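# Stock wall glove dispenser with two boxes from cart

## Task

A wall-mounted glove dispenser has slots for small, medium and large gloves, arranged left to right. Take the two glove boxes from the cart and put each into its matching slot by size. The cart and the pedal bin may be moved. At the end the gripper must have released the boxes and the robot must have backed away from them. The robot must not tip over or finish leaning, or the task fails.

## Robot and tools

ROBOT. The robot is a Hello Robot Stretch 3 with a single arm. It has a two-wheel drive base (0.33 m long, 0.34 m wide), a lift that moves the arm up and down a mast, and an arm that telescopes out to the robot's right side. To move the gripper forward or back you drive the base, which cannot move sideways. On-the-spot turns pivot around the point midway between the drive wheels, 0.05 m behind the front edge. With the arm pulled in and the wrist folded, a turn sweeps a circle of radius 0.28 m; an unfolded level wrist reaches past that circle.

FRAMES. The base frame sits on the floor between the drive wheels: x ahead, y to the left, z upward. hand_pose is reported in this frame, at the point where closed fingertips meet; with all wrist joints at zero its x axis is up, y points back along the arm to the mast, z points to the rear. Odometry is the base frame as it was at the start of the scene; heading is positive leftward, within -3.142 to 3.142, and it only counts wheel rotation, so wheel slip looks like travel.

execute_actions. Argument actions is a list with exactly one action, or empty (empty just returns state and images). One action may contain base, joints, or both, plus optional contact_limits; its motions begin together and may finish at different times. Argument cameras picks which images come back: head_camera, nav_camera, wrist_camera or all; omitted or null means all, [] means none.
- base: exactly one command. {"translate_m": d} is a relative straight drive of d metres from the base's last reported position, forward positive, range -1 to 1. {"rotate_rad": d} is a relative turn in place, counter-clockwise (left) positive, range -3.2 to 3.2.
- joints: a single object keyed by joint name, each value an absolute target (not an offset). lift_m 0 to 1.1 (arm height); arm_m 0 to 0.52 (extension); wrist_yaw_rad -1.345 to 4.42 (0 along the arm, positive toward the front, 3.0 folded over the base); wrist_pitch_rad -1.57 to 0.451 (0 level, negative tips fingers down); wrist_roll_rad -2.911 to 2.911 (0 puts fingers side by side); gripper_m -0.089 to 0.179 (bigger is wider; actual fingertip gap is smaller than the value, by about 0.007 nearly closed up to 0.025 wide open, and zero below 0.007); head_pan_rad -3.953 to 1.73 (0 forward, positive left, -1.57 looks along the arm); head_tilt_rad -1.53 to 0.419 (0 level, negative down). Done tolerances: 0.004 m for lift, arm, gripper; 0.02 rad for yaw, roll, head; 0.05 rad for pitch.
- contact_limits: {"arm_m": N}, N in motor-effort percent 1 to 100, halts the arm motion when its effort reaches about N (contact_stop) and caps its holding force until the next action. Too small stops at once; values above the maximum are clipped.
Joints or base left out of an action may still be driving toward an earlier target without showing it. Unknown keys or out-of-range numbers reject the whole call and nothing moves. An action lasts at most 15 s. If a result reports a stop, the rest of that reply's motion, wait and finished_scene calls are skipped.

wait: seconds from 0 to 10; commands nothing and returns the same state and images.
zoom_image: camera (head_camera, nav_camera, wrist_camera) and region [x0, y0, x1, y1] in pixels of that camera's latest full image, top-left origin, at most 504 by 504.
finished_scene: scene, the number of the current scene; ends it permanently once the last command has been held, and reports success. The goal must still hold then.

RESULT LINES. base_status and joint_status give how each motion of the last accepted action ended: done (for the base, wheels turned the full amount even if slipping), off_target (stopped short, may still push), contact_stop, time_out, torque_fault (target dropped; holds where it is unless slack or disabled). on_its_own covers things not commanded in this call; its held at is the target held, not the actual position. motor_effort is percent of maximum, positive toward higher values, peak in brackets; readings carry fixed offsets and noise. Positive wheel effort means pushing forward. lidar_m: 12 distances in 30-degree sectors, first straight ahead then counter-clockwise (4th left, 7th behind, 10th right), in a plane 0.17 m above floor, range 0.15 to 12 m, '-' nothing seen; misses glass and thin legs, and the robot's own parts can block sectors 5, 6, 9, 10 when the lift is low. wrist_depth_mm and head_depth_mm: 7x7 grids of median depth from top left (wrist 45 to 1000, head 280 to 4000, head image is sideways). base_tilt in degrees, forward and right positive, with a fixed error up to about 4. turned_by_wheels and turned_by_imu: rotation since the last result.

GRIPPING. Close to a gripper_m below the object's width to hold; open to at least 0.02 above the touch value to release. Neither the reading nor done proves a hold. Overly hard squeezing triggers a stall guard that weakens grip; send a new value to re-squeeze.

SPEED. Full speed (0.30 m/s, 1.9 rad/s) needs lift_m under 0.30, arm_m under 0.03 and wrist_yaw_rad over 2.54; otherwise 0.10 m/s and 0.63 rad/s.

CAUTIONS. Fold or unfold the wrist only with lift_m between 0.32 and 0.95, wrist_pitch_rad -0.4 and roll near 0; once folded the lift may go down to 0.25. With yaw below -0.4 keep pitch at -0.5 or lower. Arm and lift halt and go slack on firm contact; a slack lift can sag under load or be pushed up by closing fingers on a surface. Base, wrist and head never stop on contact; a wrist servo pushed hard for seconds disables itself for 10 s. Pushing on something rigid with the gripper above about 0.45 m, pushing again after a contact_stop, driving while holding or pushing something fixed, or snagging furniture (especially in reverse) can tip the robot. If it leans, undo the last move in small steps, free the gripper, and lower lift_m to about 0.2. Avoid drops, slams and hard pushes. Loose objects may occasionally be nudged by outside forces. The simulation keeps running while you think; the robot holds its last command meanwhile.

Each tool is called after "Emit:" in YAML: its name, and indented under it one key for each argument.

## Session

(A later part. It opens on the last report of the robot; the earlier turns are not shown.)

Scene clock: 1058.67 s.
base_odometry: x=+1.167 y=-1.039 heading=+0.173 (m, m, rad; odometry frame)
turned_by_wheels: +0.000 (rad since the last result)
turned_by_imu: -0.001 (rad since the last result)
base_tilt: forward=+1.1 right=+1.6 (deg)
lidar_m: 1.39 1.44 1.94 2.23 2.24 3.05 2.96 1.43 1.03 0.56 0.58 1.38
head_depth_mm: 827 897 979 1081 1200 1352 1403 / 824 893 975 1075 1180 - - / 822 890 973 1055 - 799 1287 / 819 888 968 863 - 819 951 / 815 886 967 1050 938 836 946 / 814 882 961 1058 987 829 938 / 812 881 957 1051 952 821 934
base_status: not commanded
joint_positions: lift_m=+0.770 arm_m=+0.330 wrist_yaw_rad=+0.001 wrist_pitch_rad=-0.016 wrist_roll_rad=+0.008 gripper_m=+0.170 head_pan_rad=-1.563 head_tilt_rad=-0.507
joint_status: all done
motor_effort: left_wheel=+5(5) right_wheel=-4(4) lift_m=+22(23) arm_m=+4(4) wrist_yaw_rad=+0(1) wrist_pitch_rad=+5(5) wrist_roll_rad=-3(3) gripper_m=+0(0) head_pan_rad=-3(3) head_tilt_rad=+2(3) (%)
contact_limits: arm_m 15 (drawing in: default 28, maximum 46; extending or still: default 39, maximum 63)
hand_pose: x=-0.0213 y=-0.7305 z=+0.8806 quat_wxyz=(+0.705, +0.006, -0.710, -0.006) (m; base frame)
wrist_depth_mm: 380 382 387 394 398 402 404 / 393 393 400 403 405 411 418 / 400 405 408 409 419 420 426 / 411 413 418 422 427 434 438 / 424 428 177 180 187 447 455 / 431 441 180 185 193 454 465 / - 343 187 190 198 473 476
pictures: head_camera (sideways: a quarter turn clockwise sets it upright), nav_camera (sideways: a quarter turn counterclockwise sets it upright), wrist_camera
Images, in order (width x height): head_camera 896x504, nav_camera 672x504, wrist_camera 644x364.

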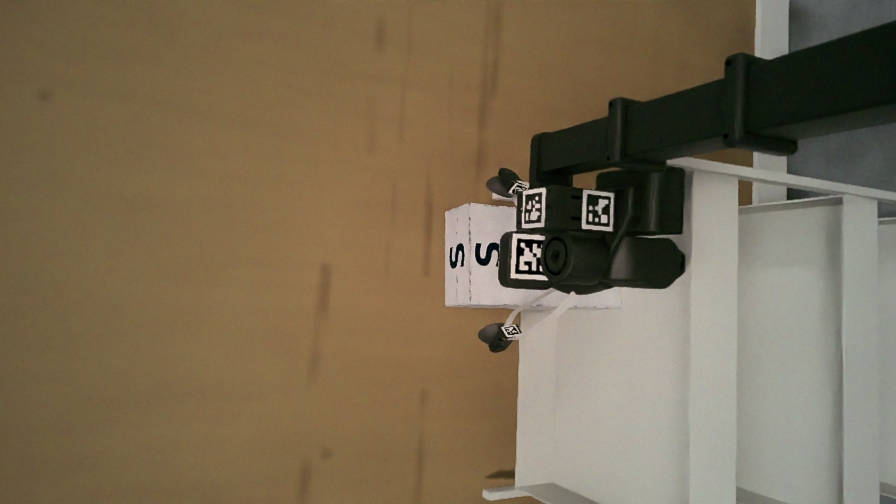

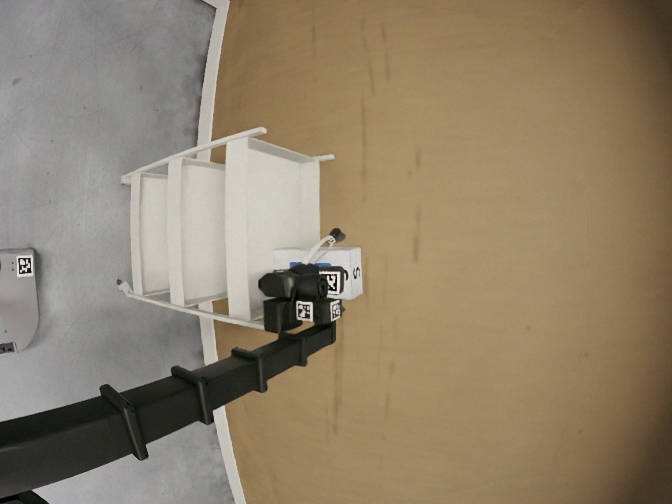

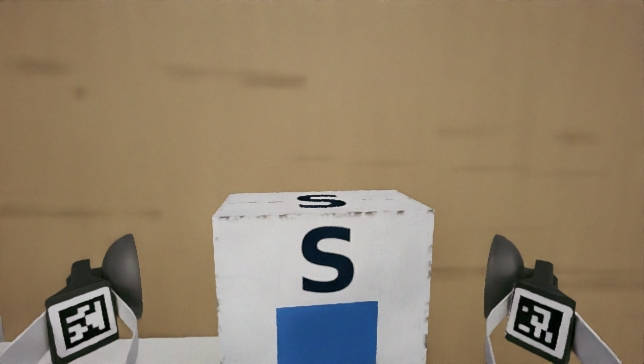

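Emit:
execute_actions:
  actions:
    - {"base": {"translate_m": -0.027}, "joints": {"wrist_yaw_rad": 0.105}}
  cameras: ["head_camera", "wrist_camera"]

Scene clock: 1092.50 s.
base_odometry: x=+1.140 y=-1.044 heading=+0.173 (m, m, rad; odometry frame)
turned_by_wheels: +0.000 (rad since the last result)
turned_by_imu: -0.001 (rad since the last result)
base_tilt: forward=+1.1 right=+1.6 (deg)
lidar_m: 1.42 1.46 1.98 2.23 2.25 3.03 2.93 1.43 1.03 0.56 0.58 1.38
head_depth_mm: 827 897 977 1082 1202 1351 1407 / 826 893 976 1073 1180 - - / 823 891 972 1071 - 1347 1319 / 821 889 966 1024 - 817 934 / 816 883 966 1029 899 837 945 / 816 882 964 1058 986 830 938 / 812 881 960 1054 976 824 931
base_status: done
joint_positions: lift_m=+0.770 arm_m=+0.330 wrist_yaw_rad=+0.103 wrist_pitch_rad=-0.016 wrist_roll_rad=+0.008 gripper_m=+0.170 head_pan_rad=-1.563 head_tilt_rad=-0.507
joint_status: all done
motor_effort: left_wheel=+5(7) right_wheel=-4(13) lift_m=+23(23) arm_m=+4(4) wrist_yaw_rad=+2(1) wrist_pitch_rad=+5(5) wrist_roll_rad=-3(3) gripper_m=-1(1) head_pan_rad=-3(3) head_tilt_rad=+3(3) (%)
hand_pose: x=+0.0048 y=-0.7292 z=+0.8806 quat_wxyz=(+0.704, +0.042, -0.708, +0.030) (m; base frame)
wrist_depth_mm: 413 409 398 395 387 383 376 / 429 417 410 404 397 389 382 / 431 432 420 414 409 400 393 / 447 440 429 420 415 411 401 / 460 454 181 181 183 420 410 / 470 467 186 186 188 432 425 / - 362 192 191 193 446 429
pictures: head_camera (sideways: a quarter turn clockwise sets it upright), wrist_camera
Images, in order (width x height): head_camera 896x504, wrist_camera 644x364.

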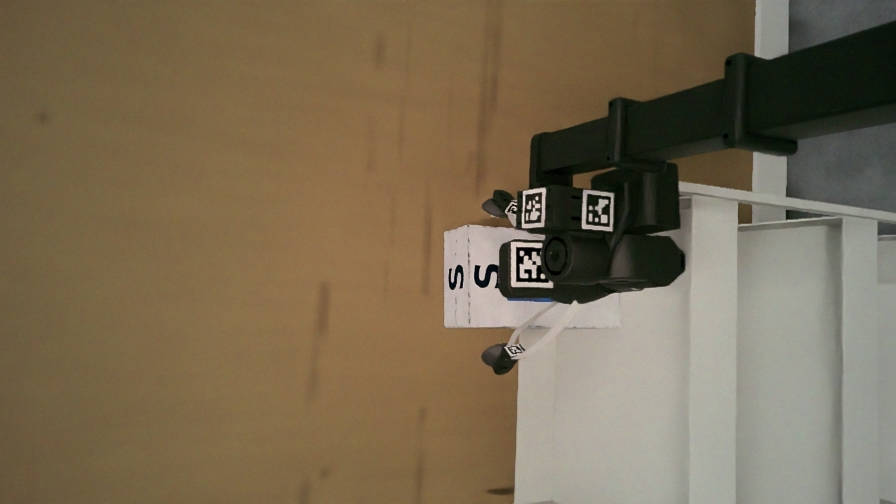

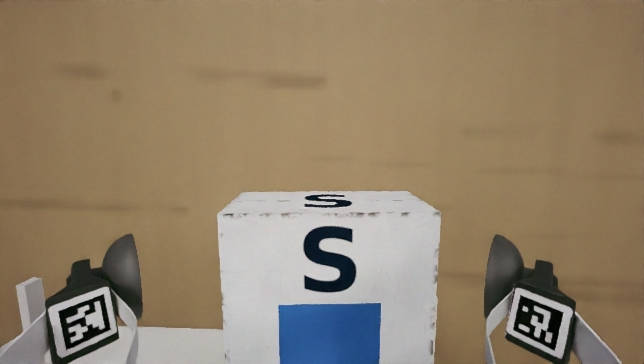

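Emit:
execute_actions:
  actions:
    - {"joints": {"arm_m": 0.405}, "contact_limits": {"arm_m": 15}}
  cameras: ["head_camera", "wrist_camera"]

Scene clock: 1104.27 s.
base_odometry: x=+1.140 y=-1.044 heading=+0.173 (m, m, rad; odometry frame)
turned_by_wheels: +0.000 (rad since the last result)
turned_by_imu: -0.001 (rad since the last result)
base_tilt: forward=+1.1 right=+1.6 (deg)
lidar_m: 1.42 1.46 1.98 2.23 2.24 3.04 2.94 1.43 1.03 0.56 0.58 1.38
head_depth_mm: 827 897 982 1082 1204 1355 1407 / 824 894 975 1078 1180 - - / 823 889 971 1056 - 1295 1322 / 821 889 969 1035 - 843 932 / 818 884 967 1022 894 838 947 / 815 881 962 1061 986 830 939 / 812 881 959 1051 977 822 932
base_status: not commanded
joint_positions: lift_m=+0.770 arm_m=+0.405 wrist_yaw_rad=+0.104 wrist_pitch_rad=-0.016 wrist_roll_rad=+0.008 gripper_m=+0.170 head_pan_rad=-1.563 head_tilt_rad=-0.507
joint_status: all done
motor_effort: left_wheel=+4(5) right_wheel=-4(4) lift_m=+23(22) arm_m=+4(5) wrist_yaw_rad=+1(1) wrist_pitch_rad=+5(5) wrist_roll_rad=-3(3) gripper_m=+1(0) head_pan_rad=-3(3) head_tilt_rad=+3(2) (%)
contact_limits: arm_m 15 (drawing in: default 28, maximum 46; extending or still: default 39, maximum 63)
hand_pose: x=+0.0050 y=-0.8042 z=+0.8806 quat_wxyz=(+0.704, +0.043, -0.708, +0.030) (m; base frame)
wrist_depth_mm: 337 332 326 321 313 308 306 / 348 342 337 331 323 317 312 / 357 351 342 338 330 329 322 / 367 359 351 346 338 334 325 / 376 369 142 141 142 341 340 / 389 106 107 107 108 109 343 / - 109 109 110 111 112 351
pictures: head_camera (sideways: a quarter turn clockwise sets it upright), wrist_camera
Images, in order (width x height): head_camera 896x504, wrist_camera 644x364.

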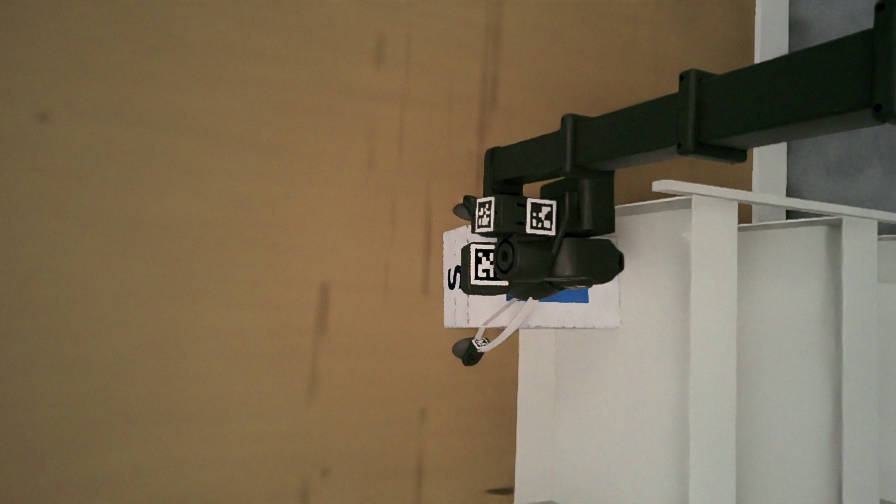

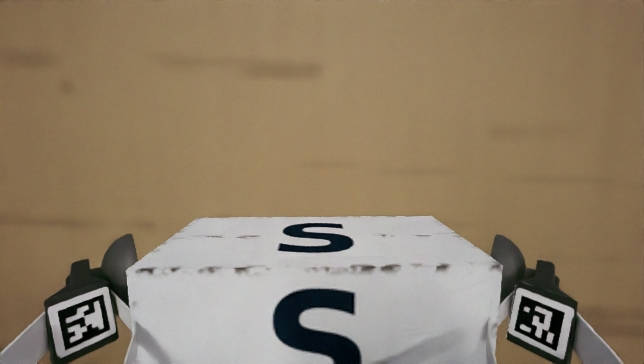

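Emit:
execute_actions:
  actions:
    - {"joints": {"lift_m": 0.765, "gripper_m": 0.095}}
  cameras: ["wrist_camera"]

Emit:
execute_actions:
  actions:
    - {"joints": {"gripper_m": 0.08}}
  cameras: ["head_camera", "wrist_camera"]

Scene clock: 1113.23 s.
base_odometry: x=+1.140 y=-1.044 heading=+0.173 (m, m, rad; odometry frame)
turned_by_wheels: +0.000 (rad since the last result)
turned_by_imu: -0.001 (rad since the last result)
base_tilt: forward=+1.1 right=+1.6 (deg)
lidar_m: 1.42 1.46 1.97 2.22 2.24 3.02 2.93 1.43 1.03 0.56 0.58 1.38
head_depth_mm: 829 899 980 1079 1203 1353 1407 / 826 893 976 1073 1183 - - / 823 891 972 1056 - 1292 1320 / 818 889 971 1035 - 845 929 / 817 883 966 1031 898 838 943 / 815 883 964 1058 988 829 941 / 815 880 958 1052 976 822 936
base_status: not commanded
joint_positions: lift_m=+0.765 arm_m=+0.405 wrist_yaw_rad=+0.103 wrist_pitch_rad=-0.016 wrist_roll_rad=+0.008 gripper_m=+0.096 head_pan_rad=-1.563 head_tilt_rad=-0.507
joint_status: all done
motor_effort: left_wheel=+4(4) right_wheel=-2(4) lift_m=+23(22) arm_m=+3(4) wrist_yaw_rad=+1(1) wrist_pitch_rad=+5(5) wrist_roll_rad=-3(3) gripper_m=-14(88) head_pan_rad=-3(3) head_tilt_rad=+2(2) (%)
hand_pose: x=+0.0050 y=-0.8042 z=+0.8756 quat_wxyz=(+0.704, +0.043, -0.708, +0.030) (m; base frame)
wrist_depth_mm: 337 335 328 320 316 309 305 / 350 339 335 331 323 319 313 / 354 350 342 338 334 323 319 / 364 360 354 344 338 334 327 / 374 367 123 124 125 343 336 / 390 124 124 125 126 348 344 / 402 394 125 126 128 366 355
pictures: wrist_camera
Images, in order (width x height): wrist_camera 644x364.

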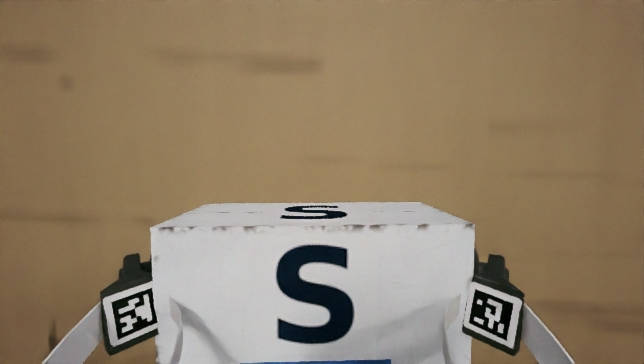

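Scene clock: 1113.87 s.
base_odometry: x=+1.140 y=-1.044 heading=+0.173 (m, m, rad; odometry frame)
turned_by_wheels: +0.000 (rad since the last result)
turned_by_imu: +0.000 (rad since the last result)
base_tilt: forward=+1.1 right=+1.6 (deg)
lidar_m: 1.41 1.46 1.97 2.23 2.24 3.03 2.93 1.43 1.03 0.56 0.58 1.38
head_depth_mm: 829 897 981 1078 1206 1354 1412 / 826 894 975 1077 1179 - - / 823 891 973 1055 - 1295 1323 / 820 886 968 1036 - 844 932 / 819 882 964 1033 896 834 948 / 815 881 960 1057 988 829 936 / 813 878 960 1055 976 824 934
base_status: not commanded
joint_positions: lift_m=+0.765 arm_m=+0.405 wrist_yaw_rad=+0.103 wrist_pitch_rad=-0.016 wrist_roll_rad=+0.008 gripper_m=+0.081 head_pan_rad=-1.563 head_tilt_rad=-0.507
joint_status: all done
motor_effort: left_wheel=+3(3) right_wheel=-2(2) lift_m=+23(22) arm_m=+3(4) wrist_yaw_rad=+1(2) wrist_pitch_rad=+5(5) wrist_roll_rad=-3(3) gripper_m=-20(76) head_pan_rad=-3(3) head_tilt_rad=+2(2) (%)
hand_pose: x=+0.0050 y=-0.8042 z=+0.8756 quat_wxyz=(+0.704, +0.043, -0.708, +0.030) (m; base frame)
wrist_depth_mm: 339 332 326 322 315 308 306 / 346 341 336 330 322 316 312 / 356 350 346 340 329 326 319 / 366 361 355 345 337 333 326 / 376 370 123 124 126 342 336 / 388 124 124 125 126 350 347 / 399 396 125 127 128 363 353
pictures: head_camera (sideways: a quarter turn clockwise sets it upright), wrist_camera
Images, in order (width x height): head_camera 896x504, wrist_camera 644x364.

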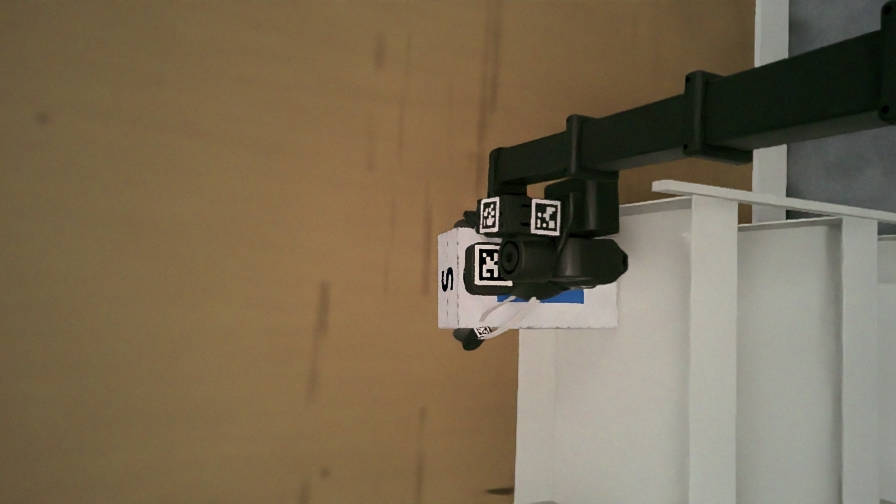

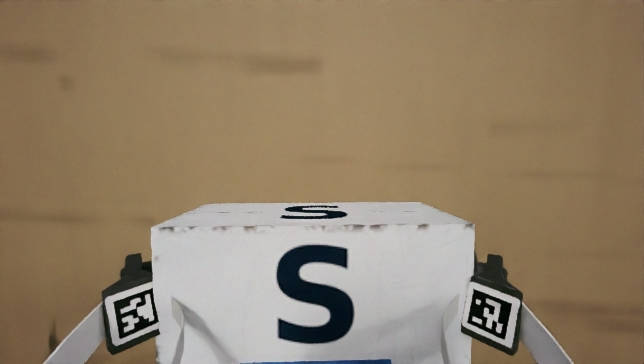

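Emit:
execute_actions:
  actions:
    - {"joints": {"lift_m": 0.92, "wrist_pitch_rad": 0.14}}
  cameras: ["head_camera", "wrist_camera"]

Scene clock: 1127.50 s.
base_odometry: x=+1.140 y=-1.044 heading=+0.173 (m, m, rad; odometry frame)
turned_by_wheels: +0.000 (rad since the last result)
turned_by_imu: -0.001 (rad since the last result)
base_tilt: forward=+1.1 right=+1.7 (deg)
lidar_m: 1.42 1.46 1.98 2.23 2.24 3.04 2.92 1.43 1.03 0.56 0.58 1.38
head_depth_mm: 827 898 979 1063 - - 1337 / 824 894 963 - 1217 1348 1358 / 822 891 951 1102 1187 1296 1323 / 820 887 944 842 1004 845 931 / 816 884 939 834 994 837 948 / 815 882 962 1056 984 828 938 / 812 878 956 1055 977 823 933
base_status: not commanded
joint_positions: lift_m=+0.920 arm_m=+0.405 wrist_yaw_rad=+0.103 wrist_pitch_rad=+0.068 wrist_roll_rad=+0.008 gripper_m=+0.081 head_pan_rad=-1.563 head_tilt_rad=-0.507
joint_status: wrist_pitch_rad off_target (ended at +0.068, target +0.140); the others done
motor_effort: left_wheel=+5(5) right_wheel=-3(3) lift_m=+31(34) arm_m=+3(3) wrist_yaw_rad=+2(1) wrist_pitch_rad=+21(26) wrist_roll_rad=-3(3) gripper_m=-19(20) head_pan_rad=-3(3) head_tilt_rad=+2(2) (%)
hand_pose: x=+0.0051 y=-0.8057 z=+1.0518 quat_wxyz=(+0.702, +0.013, -0.709, +0.060) (m; base frame)
wrist_depth_mm: 351 348 340 333 327 322 316 / 356 350 345 338 331 327 320 / 359 357 349 340 336 329 324 / 370 361 354 347 343 334 325 / 370 365 124 125 127 337 331 / 377 124 125 125 127 340 335 / 383 373 125 126 127 347 340
pictures: head_camera (sideways: a quarter turn clockwise sets it upright), wrist_camera
Images, in order (width x height): head_camera 896x504, wrist_camera 644x364.

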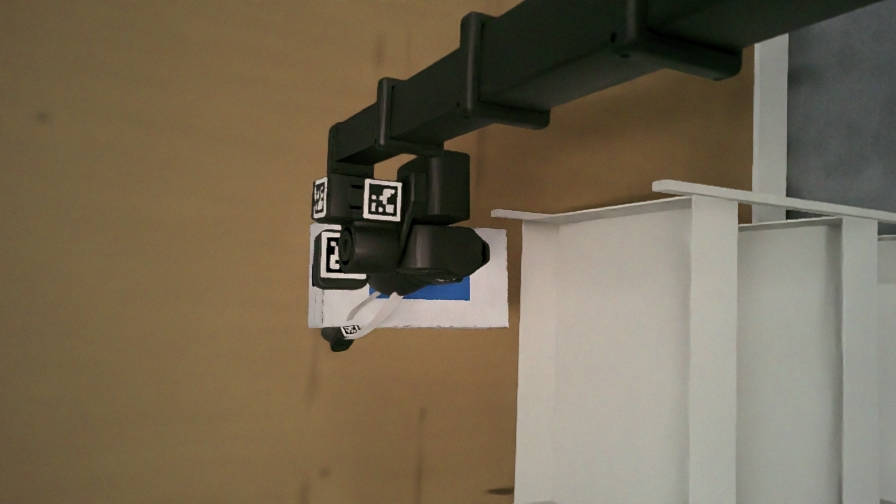

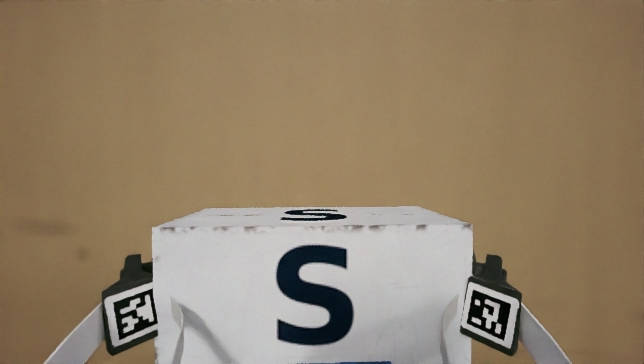

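Emit:
execute_actions:
  actions:
    - {"base": {"rotate_rad": 0.995}, "joints": {"arm_m": 0.02, "wrist_yaw_rad": 0.0}}
  cameras: ["head_camera", "wrist_camera"]

Scene clock: 1151.67 s.
base_odometry: x=+1.140 y=-1.044 heading=+1.168 (m, m, rad; odometry frame)
turned_by_wheels: +0.995 (rad since the last result)
turned_by_imu: +1.002 (rad since the last result)
base_tilt: forward=+1.1 right=+1.6 (deg)
lidar_m: 1.88 2.45 2.22 2.88 3.02 1.51 1.05 0.56 0.57 1.32 1.41 1.45
head_depth_mm: 1053 1099 1157 1215 1279 1293 - / 1165 1228 1294 1371 1431 1518 - / 1297 1381 1460 1488 420 - - / 1423 1541 1663 1694 413 - - / 1364 1484 1615 1727 424 476 1308 / 1292 1386 1506 1653 1802 1588 1327 / 1215 1307 1416 1537 1688 1584 1318
base_status: done
joint_positions: lift_m=+0.920 arm_m=+0.020 wrist_yaw_rad=+0.001 wrist_pitch_rad=+0.068 wrist_roll_rad=+0.005 gripper_m=+0.081 head_pan_rad=-1.563 head_tilt_rad=-0.507
joint_status: all done
motor_effort: left_wheel=-4(12) right_wheel=+5(22) lift_m=+31(31) arm_m=-3(4) wrist_yaw_rad=+0(5) wrist_pitch_rad=+21(21) wrist_roll_rad=-2(3) gripper_m=-19(20) head_pan_rad=-3(3) head_tilt_rad=+2(2) (%)
hand_pose: x=-0.0212 y=-0.4225 z=+1.0518 quat_wxyz=(+0.705, -0.023, -0.708, +0.024) (m; base frame)
wrist_depth_mm: 930 - - - - 791 640 / 965 - - - - 799 656 / 989 - - - - 815 652 / 966 - - - - 803 649 / 951 - 124 125 126 794 660 / 979 124 124 126 127 764 665 / 940 - 125 126 128 808 674
pictures: head_camera (sideways: a quarter turn clockwise sets it upright), wrist_camera
Images, in order (width x height): head_camera 896x504, wrist_camera 644x364.

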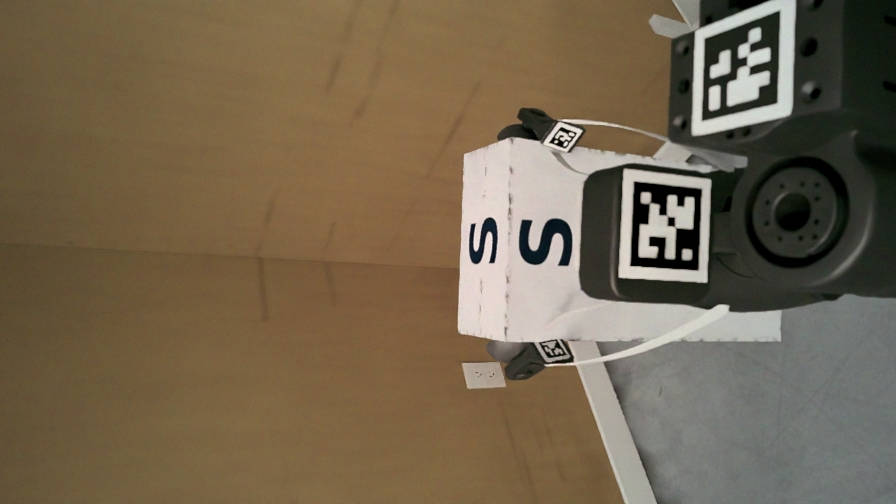

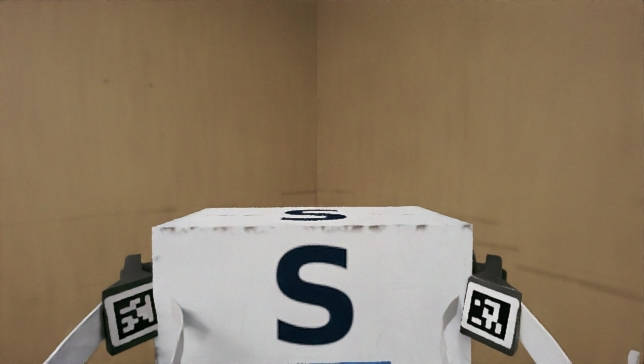

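Emit:
execute_actions:
  actions:
    - {"base": {"translate_m": 1.0}}
  cameras: ["nav_camera"]

Emit:
execute_actions:
  actions:
    - {"base": {"translate_m": 0.296}, "joints": {"head_pan_rad": -1.0, "head_tilt_rad": -0.3}}
  cameras: ["head_camera", "nav_camera"]

Scene clock: 1169.13 s.
base_odometry: x=+1.532 y=-0.124 heading=+1.168 (m, m, rad; odometry frame)
turned_by_wheels: +0.000 (rad since the last result)
turned_by_imu: +0.001 (rad since the last result)
base_tilt: forward=+1.1 right=+1.6 (deg)
lidar_m: 1.15 1.95 1.70 1.79 3.48 2.77 1.48 1.41 1.30 0.91 0.86 0.88
head_depth_mm: 1074 1195 1345 1548 1820 1788 - / 987 1095 1221 1391 1633 1741 - / 922 1013 1121 1192 420 - - / 860 940 1034 1076 413 - - / 812 877 958 1023 423 477 1308 / 764 822 895 978 1079 1204 1291 / 724 777 837 909 1000 1105 1222
base_status: done
joint_positions: lift_m=+0.920 arm_m=+0.020 wrist_yaw_rad=+0.000 wrist_pitch_rad=+0.068 wrist_roll_rad=+0.005 gripper_m=+0.081 head_pan_rad=-1.563 head_tilt_rad=-0.507
joint_status: not commanded
motor_effort: left_wheel=-4(6) right_wheel=+6(13) lift_m=+32(31) arm_m=-3(3) wrist_yaw_rad=+0(0) wrist_pitch_rad=+21(21) wrist_roll_rad=-1(1) gripper_m=-19(19) head_pan_rad=-3(3) head_tilt_rad=+2(3) (%)
hand_pose: x=-0.0213 y=-0.4225 z=+1.0518 quat_wxyz=(+0.705, -0.023, -0.708, +0.024) (m; base frame)
wrist_depth_mm: 498 559 646 799 - - - / 500 565 670 801 - - - / 497 570 656 807 - - - / 507 587 678 824 - - - / 516 562 124 125 127 - - / 519 124 125 125 127 - - / 514 489 125 126 127 - -
pictures: nav_camera (sideways: a quarter turn counterclockwise sets it upright)
Images, in order (width x height): nav_camera 672x504.

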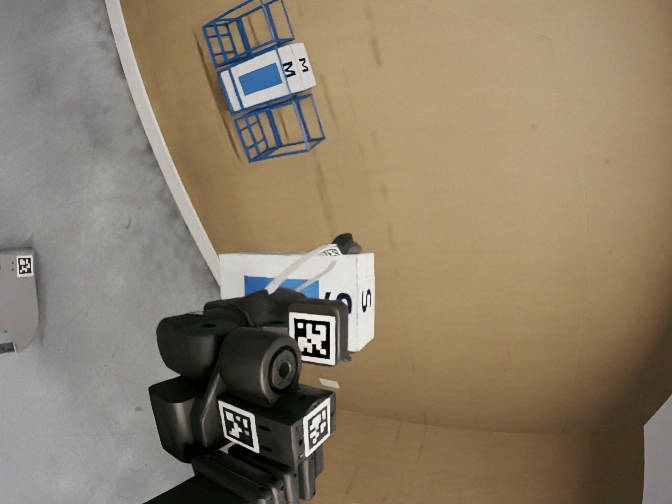

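Scene clock: 1173.17 s.
base_odometry: x=+1.649 y=+0.148 heading=+1.168 (m, m, rad; odometry frame)
turned_by_wheels: +0.000 (rad since the last result)
turned_by_imu: +0.000 (rad since the last result)
base_tilt: forward=+1.1 right=+1.6 (deg)
lidar_m: 0.93 1.70 1.74 1.62 3.65 3.13 1.74 1.68 1.05 0.73 0.69 0.71
head_depth_mm: 585 616 649 686 727 774 821 / 582 612 644 682 722 748 695 / 578 609 641 677 717 747 695 / 575 604 637 672 714 754 802 / 573 601 632 668 707 752 796 / 569 597 628 664 703 747 797 / 565 593 624 660 698 740 789
base_status: done
joint_positions: lift_m=+0.920 arm_m=+0.020 wrist_yaw_rad=+0.000 wrist_pitch_rad=+0.068 wrist_roll_rad=+0.005 gripper_m=+0.081 head_pan_rad=-1.007 head_tilt_rad=-0.310
joint_status: all done
motor_effort: left_wheel=-5(6) right_wheel=+6(13) lift_m=+31(31) arm_m=-3(3) wrist_yaw_rad=+1(1) wrist_pitch_rad=+21(21) wrist_roll_rad=-1(1) gripper_m=-19(19) head_pan_rad=+4(37) head_tilt_rad=+3(15) (%)
hand_pose: x=-0.0213 y=-0.4225 z=+1.0518 quat_wxyz=(+0.705, -0.023, -0.708, +0.024) (m; base frame)
wrist_depth_mm: 368 424 493 590 736 971 - / 374 423 491 598 739 998 - / 378 425 498 598 754 999 - / 381 432 506 612 770 - - / 383 416 124 125 126 - - / 389 124 125 125 127 - - / 385 421 125 126 127 - -
pictures: head_camera (sideways: a quarter turn clockwise sets it upright), nav_camera (sideways: a quarter turn counterclockwise sets it upright)
Images, in order (width x height): head_camera 896x504, nav_camera 672x504.

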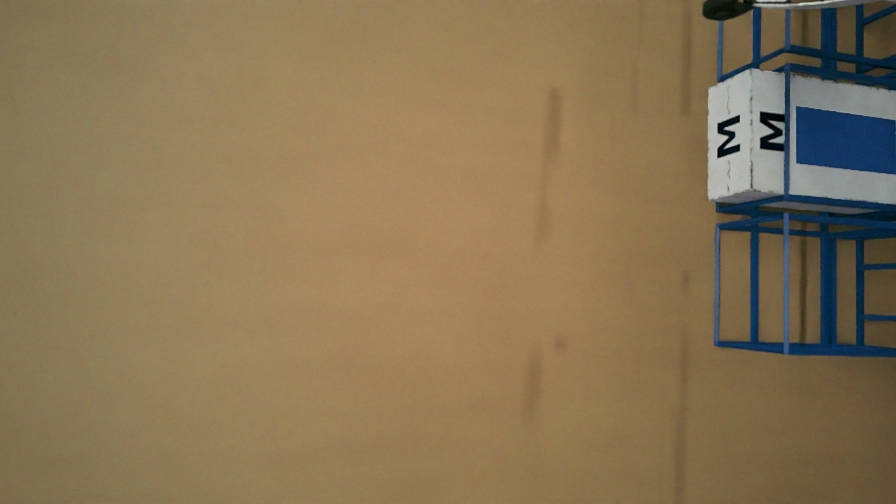

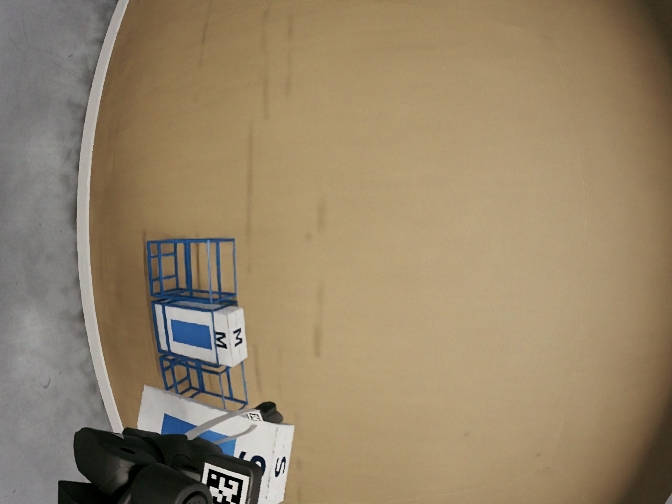

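Emit:
execute_actions:
  actions:
    - {"base": {"rotate_rad": 0.568}, "joints": {"head_pan_rad": -1.57, "head_tilt_rad": -0.705}}

Scene clock: 1179.67 s.
base_odometry: x=+1.649 y=+0.148 heading=+1.735 (m, m, rad; odometry frame)
turned_by_wheels: +0.568 (rad since the last result)
turned_by_imu: +0.572 (rad since the last result)
base_tilt: forward=+1.1 right=+1.6 (deg)
lidar_m: 1.70 1.73 1.62 3.64 2.99 1.71 1.68 1.00 0.72 0.69 0.72 0.97
head_depth_mm: 573 639 724 819 - - - / 571 638 716 744 - - - / 569 637 681 418 - - 1163 / 569 635 680 417 - - 1159 / 568 634 679 442 925 1187 1196 / 567 632 714 823 971 1178 1196 / 566 631 714 820 967 1174 1186
base_status: done
joint_positions: lift_m=+0.920 arm_m=+0.020 wrist_yaw_rad=+0.000 wrist_pitch_rad=+0.068 wrist_roll_rad=+0.005 gripper_m=+0.081 head_pan_rad=-1.563 head_tilt_rad=-0.696
joint_status: all done
motor_effort: left_wheel=-5(10) right_wheel=+6(13) lift_m=+31(31) arm_m=-3(3) wrist_yaw_rad=+1(1) wrist_pitch_rad=+21(21) wrist_roll_rad=-2(2) gripper_m=-19(19) head_pan_rad=-3(36) head_tilt_rad=-4(22) (%)
hand_pose: x=-0.0214 y=-0.4225 z=+1.0518 quat_wxyz=(+0.705, -0.024, -0.708, +0.024) (m; base frame)
wrist_depth_mm: 409 415 416 425 428 433 436 / 413 419 424 431 435 436 442 / 420 423 429 432 435 441 450 / 427 425 439 439 442 453 454 / 429 433 124 125 127 450 462 / 434 124 124 125 127 460 461 / 435 441 125 126 128 463 470
pictures: head_camera (sideways: a quarter turn clockwise sets it upright), nav_camera (sideways: a quarter turn counterclockwise sets it upright), wrist_camera
Images, in order (width x height): head_camera 896x504, nav_camera 672x504, wrist_camera 644x364.

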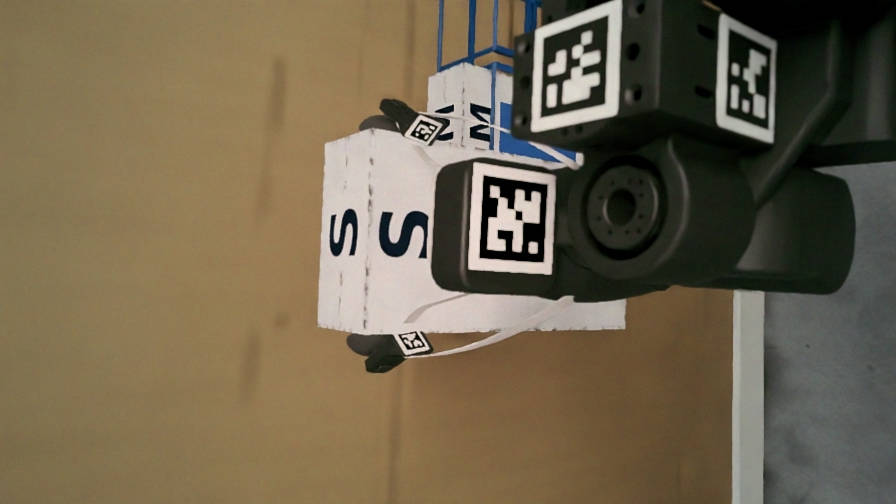

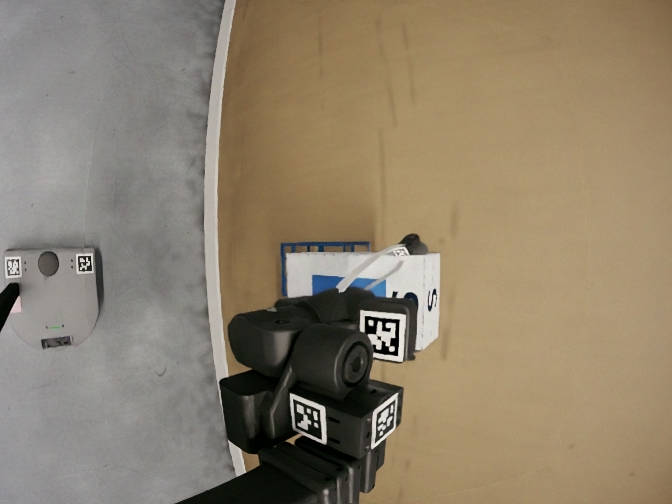

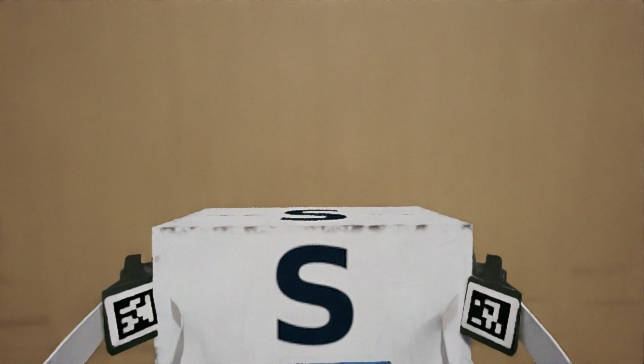

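Emit:
execute_actions:
  actions:
    - {"joints": {"arm_m": 0.242, "lift_m": 0.93}, "contact_limits": {"arm_m": 15}}
  cameras: ["head_camera", "wrist_camera"]

Scene clock: 1220.20 s.
base_odometry: x=+1.649 y=+0.148 heading=+1.735 (m, m, rad; odometry frame)
turned_by_wheels: +0.000 (rad since the last result)
turned_by_imu: -0.001 (rad since the last result)
base_tilt: forward=+1.1 right=+1.6 (deg)
lidar_m: 1.70 1.73 1.62 3.63 2.99 1.71 1.68 1.00 0.72 0.69 0.72 0.97
head_depth_mm: 573 640 - - 975 1247 1228 / 572 632 - 741 835 1206 1218 / 571 615 - 754 832 1198 1216 / 570 615 - 867 979 1195 1208 / 567 623 690 808 975 1187 1197 / 567 631 715 822 972 1182 1194 / 566 630 712 820 967 1178 1187
base_status: not commanded
joint_positions: lift_m=+0.930 arm_m=+0.242 wrist_yaw_rad=+0.000 wrist_pitch_rad=+0.068 wrist_roll_rad=+0.005 gripper_m=+0.081 head_pan_rad=-1.563 head_tilt_rad=-0.696
joint_status: all done
motor_effort: left_wheel=-4(4) right_wheel=+6(6) lift_m=+32(33) arm_m=+4(1) wrist_yaw_rad=+0(1) wrist_pitch_rad=+21(21) wrist_roll_rad=-1(1) gripper_m=-20(19) head_pan_rad=-3(3) head_tilt_rad=-4(4) (%)
contact_limits: arm_m 15 (drawing in: default 28, maximum 46; extending or still: default 39, maximum 63)
hand_pose: x=-0.0214 y=-0.6440 z=+1.0618 quat_wxyz=(+0.705, -0.024, -0.708, +0.024) (m; base frame)
wrist_depth_mm: 195 197 198 202 203 206 208 / 198 199 201 205 208 209 211 / 201 202 204 207 209 212 214 / 203 204 207 209 212 215 217 / 204 206 124 125 127 218 219 / 207 124 125 125 127 220 223 / 209 212 125 126 127 223 225
pictures: head_camera (sideways: a quarter turn clockwise sets it upright), wrist_camera
Images, in order (width x height): head_camera 896x504, wrist_camera 644x364.

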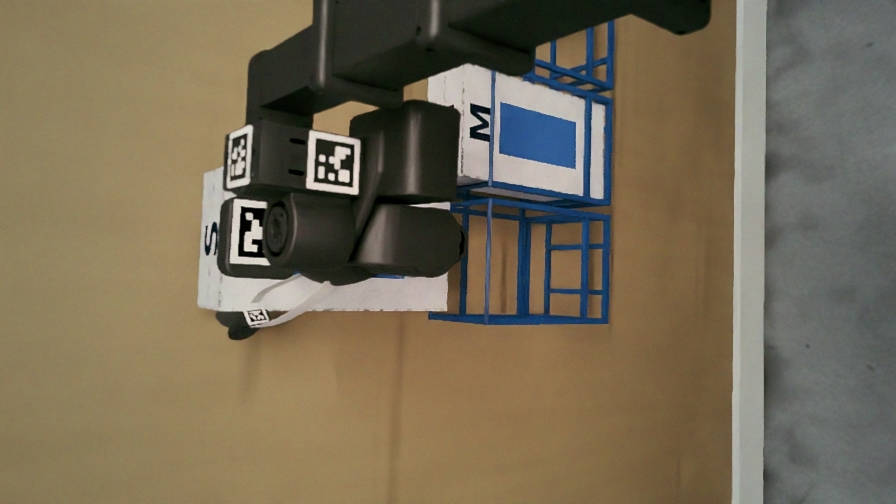

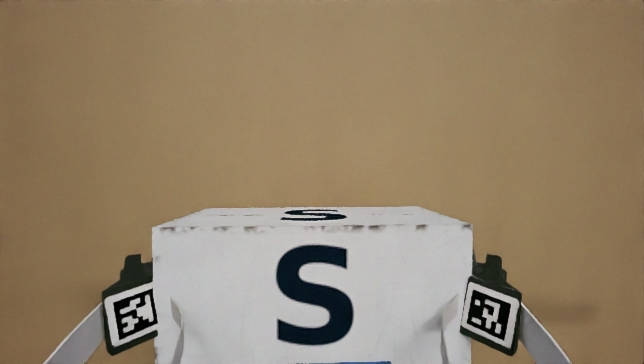

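Emit:
zoom_image:
  camera: "head_camera"
  region: [380, 150, 620, 350]

Region (380, 150, 620, 350) of head_camera's 896x504 image, scaled by 2.100, with more detail than that image has.

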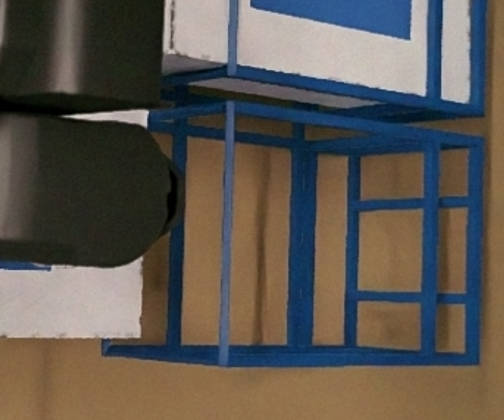

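Emit:
execute_actions:
  actions:
    - {"base": {"translate_m": 0.005}, "joints": {"lift_m": 0.905}}
  cameras: ["head_camera", "wrist_camera"]

Emit:
zoom_image:
  camera: "head_camera"
  region: [380, 150, 620, 350]

Scene clock: 1248.70 s.
base_odometry: x=+1.648 y=+0.153 heading=+1.735 (m, m, rad; odometry frame)
turned_by_wheels: +0.000 (rad since the last result)
turned_by_imu: -0.001 (rad since the last result)
base_tilt: forward=+1.1 right=+1.6 (deg)
lidar_m: 1.69 1.72 1.62 3.63 3.00 1.71 1.69 1.00 0.72 0.69 0.71 0.97
head_depth_mm: 573 639 711 - - 1206 1231 / 571 638 696 741 838 1207 1224 / 570 627 - - 854 1199 1215 / 569 624 - 867 981 1192 1205 / 568 624 692 825 976 1187 1201 / 566 632 713 822 970 1184 1188 / 566 630 712 822 969 1175 1190
base_status: done
joint_positions: lift_m=+0.905 arm_m=+0.242 wrist_yaw_rad=+0.000 wrist_pitch_rad=+0.068 wrist_roll_rad=+0.005 gripper_m=+0.081 head_pan_rad=-1.563 head_tilt_rad=-0.696
joint_status: all done
motor_effort: left_wheel=-5(6) right_wheel=+6(14) lift_m=+26(26) arm_m=+3(4) wrist_yaw_rad=+1(1) wrist_pitch_rad=+21(21) wrist_roll_rad=-1(1) gripper_m=-19(20) head_pan_rad=-3(3) head_tilt_rad=-3(4) (%)
hand_pose: x=-0.0214 y=-0.6440 z=+1.0371 quat_wxyz=(+0.705, -0.024, -0.708, +0.024) (m; base frame)
wrist_depth_mm: 195 197 199 202 204 207 209 / 197 200 201 203 206 208 211 / 200 202 204 207 210 212 215 / 203 205 207 209 212 214 218 / 205 206 124 125 127 217 220 / 207 124 124 125 127 219 223 / 210 211 125 126 128 224 226
pictures: head_camera (sideways: a quarter turn clockwise sets it upright), wrist_camera
Images, in order (width x height): head_camera 896x504, wrist_camera 644x364.

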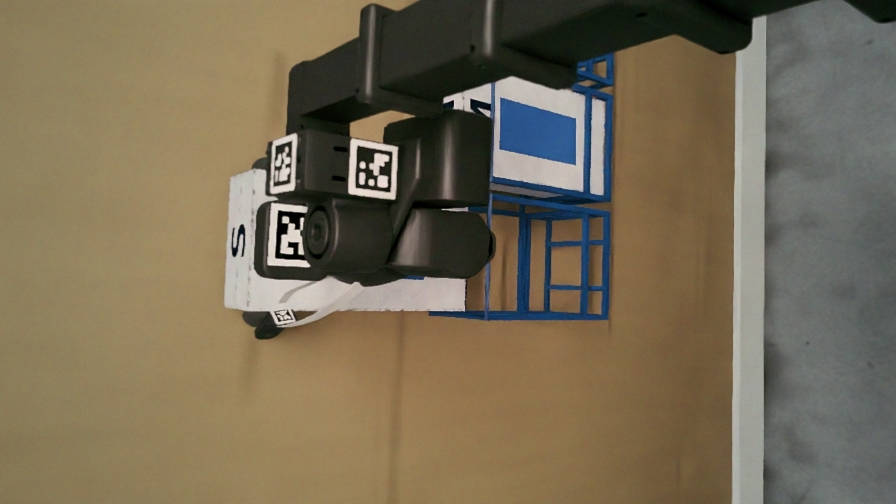

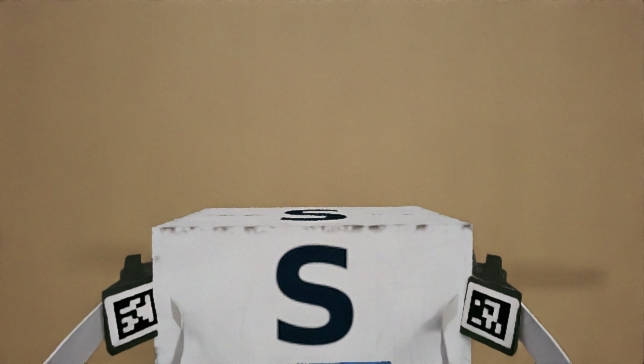

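Region (380, 150, 620, 350) of head_camera's 896x504 image, scaled by 2.100, with more detail than that image has.

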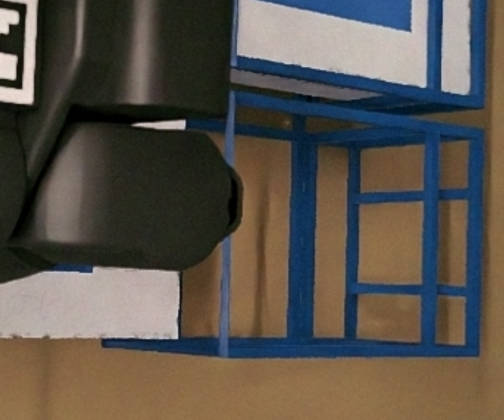

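Emit:
execute_actions:
  actions:
    - {"base": {"translate_m": -0.002}, "joints": {"arm_m": 0.237}}
  cameras: []

Emit:
execute_actions:
  actions:
    - {"joints": {"lift_m": 0.88}}
  cameras: ["head_camera", "wrist_camera"]

Emit:
zoom_image:
  camera: "head_camera"
  region: [380, 150, 620, 350]

Scene clock: 1288.27 s.
base_odometry: x=+1.648 y=+0.151 heading=+1.735 (m, m, rad; odometry frame)
turned_by_wheels: +0.000 (rad since the last result)
turned_by_imu: -0.001 (rad since the last result)
base_tilt: forward=+1.1 right=+1.6 (deg)
lidar_m: 1.69 1.73 1.62 3.63 3.00 1.72 1.68 1.00 0.72 0.69 0.72 0.97
head_depth_mm: 573 640 712 - - 1171 1236 / 572 638 694 - 840 1204 1219 / 569 625 - - 847 1203 1215 / 569 625 - 875 980 1190 1210 / 567 625 691 808 974 1186 1195 / 567 631 716 824 971 1181 1194 / 566 630 714 821 968 1180 1188
base_status: done
joint_positions: lift_m=+0.905 arm_m=+0.237 wrist_yaw_rad=+0.000 wrist_pitch_rad=+0.068 wrist_roll_rad=+0.005 gripper_m=+0.081 head_pan_rad=-1.563 head_tilt_rad=-0.696
joint_status: all done
motor_effort: left_wheel=-4(10) right_wheel=+6(8) lift_m=+26(26) arm_m=-3(1) wrist_yaw_rad=+0(1) wrist_pitch_rad=+21(21) wrist_roll_rad=-1(2) gripper_m=-19(18) head_pan_rad=-3(3) head_tilt_rad=-3(3) (%)
hand_pose: x=-0.0214 y=-0.6395 z=+1.0371 quat_wxyz=(+0.705, -0.024, -0.708, +0.024) (m; base frame)
wrist_depth_mm: 199 202 204 205 208 211 212 / 202 203 206 208 211 212 217 / 204 206 209 211 213 217 218 / 207 208 211 214 216 220 222 / 209 212 124 125 127 223 225 / 213 124 124 125 126 225 227 / 214 216 125 126 127 228 230
pictures: none
No camera images: the call's "cameras" was empty. Leave "cameras" out to get every camera's image.

Scene clock: 1289.33 s.
base_odometry: x=+1.648 y=+0.151 heading=+1.735 (m, m, rad; odometry frame)
turned_by_wheels: +0.000 (rad since the last result)
turned_by_imu: +0.000 (rad since the last result)
base_tilt: forward=+1.1 right=+1.6 (deg)
lidar_m: 1.70 1.73 1.62 3.63 2.99 1.71 1.69 1.00 0.72 0.69 0.72 0.97
head_depth_mm: 573 640 724 804 - - 1201 / 570 638 701 - 836 1204 1225 / 571 637 627 - 854 1196 1213 / 569 634 607 - 980 1198 1203 / 568 634 686 807 973 1188 1202 / 566 632 714 823 971 1178 1190 / 565 629 712 820 965 1180 1185
base_status: not commanded
joint_positions: lift_m=+0.880 arm_m=+0.237 wrist_yaw_rad=+0.003 wrist_pitch_rad=+0.072 wrist_roll_rad=+0.005 gripper_m=+0.081 head_pan_rad=-1.563 head_tilt_rad=-0.696
joint_status: all done
motor_effort: left_wheel=-3(4) right_wheel=+4(6) lift_m=+26(25) arm_m=-3(3) wrist_yaw_rad=-2(3) wrist_pitch_rad=+20(21) wrist_roll_rad=-2(2) gripper_m=-20(19) head_pan_rad=-3(3) head_tilt_rad=-3(3) (%)
hand_pose: x=-0.0207 y=-0.6395 z=+1.0130 quat_wxyz=(+0.705, -0.024, -0.708, +0.026) (m; base frame)
wrist_depth_mm: 199 202 204 207 210 211 213 / 203 205 207 207 211 214 215 / 205 207 208 212 213 215 218 / 207 209 212 214 216 219 221 / 210 210 124 125 127 221 225 / 213 124 124 125 127 225 225 / 214 217 125 126 128 228 230
pictures: head_camera (sideways: a quarter turn clockwise sets it upright), wrist_camera
Images, in order (width x height): head_camera 896x504, wrist_camera 644x364.

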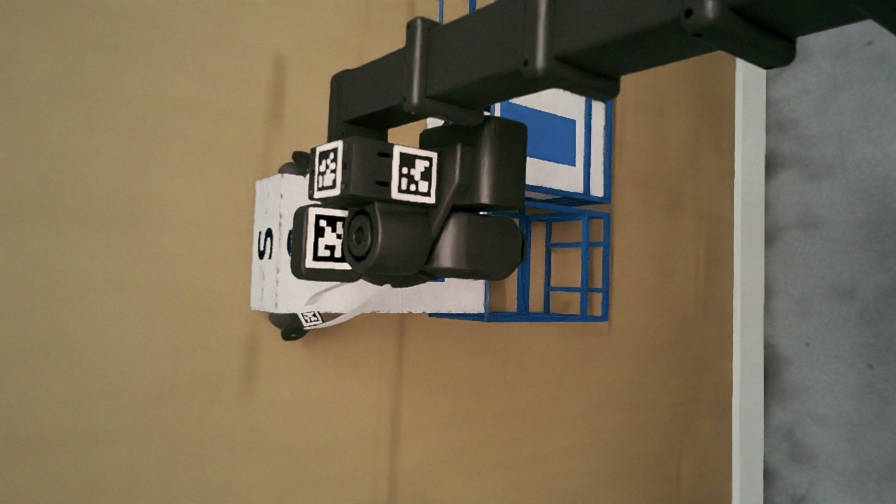

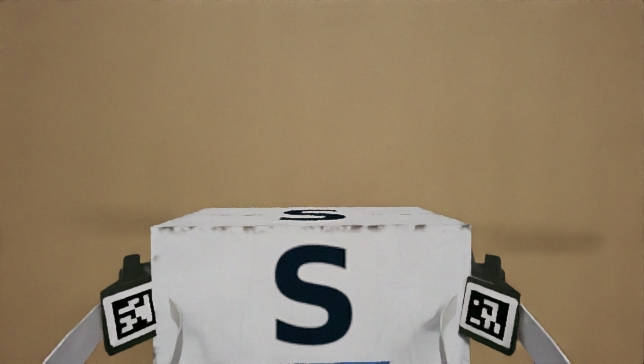

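Region (380, 150, 620, 350) of head_camera's 896x504 image, scaled by 2.100, with more detail than that image has.

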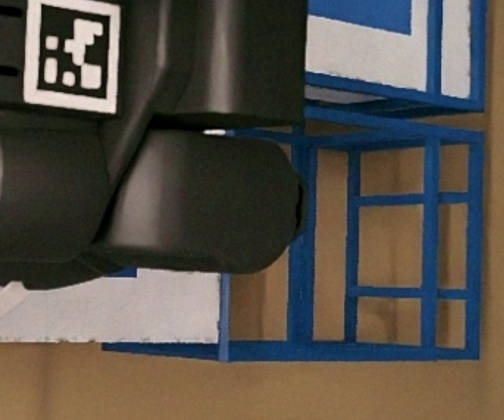

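Emit:
zoom_image:
  camera: "head_camera"
  region: [230, 260, 630, 350]

Emit:
zoom_image:
  camera: "head_camera"
  region: [420, 270, 540, 340]

Region (230, 260, 630, 350) of head_camera's 896x504 image, scaled by 1.260, with more detail than that image has; it fills the top 113 rows of this view, and the rest is white.

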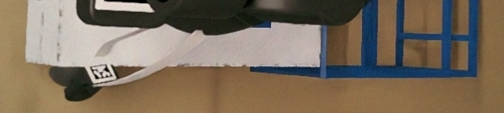

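Region (420, 270, 540, 340) of head_camera's 896x504 image, scaled by 4.200, with more detail than that image has; it fills the top 294 rows of this view, and the rest is white.

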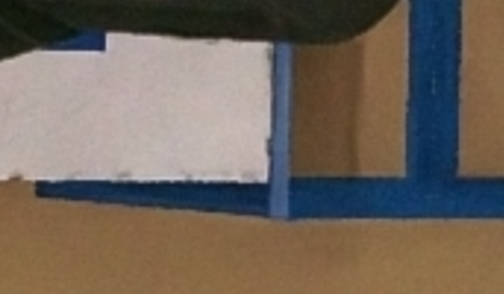

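Emit:
zoom_image:
  camera: "head_camera"
  region: [440, 170, 560, 240]

Region (440, 170, 560, 240) of head_camera's 896x504 image, scaled by 4.200, with more detail than that image has; it fills the top 294 rows of this view, and the rest is white.

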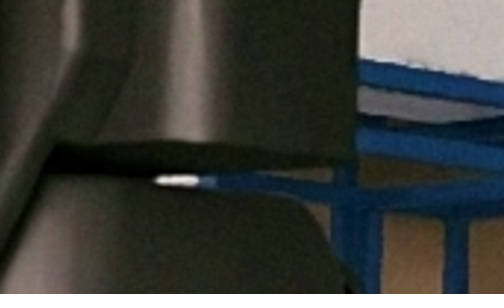

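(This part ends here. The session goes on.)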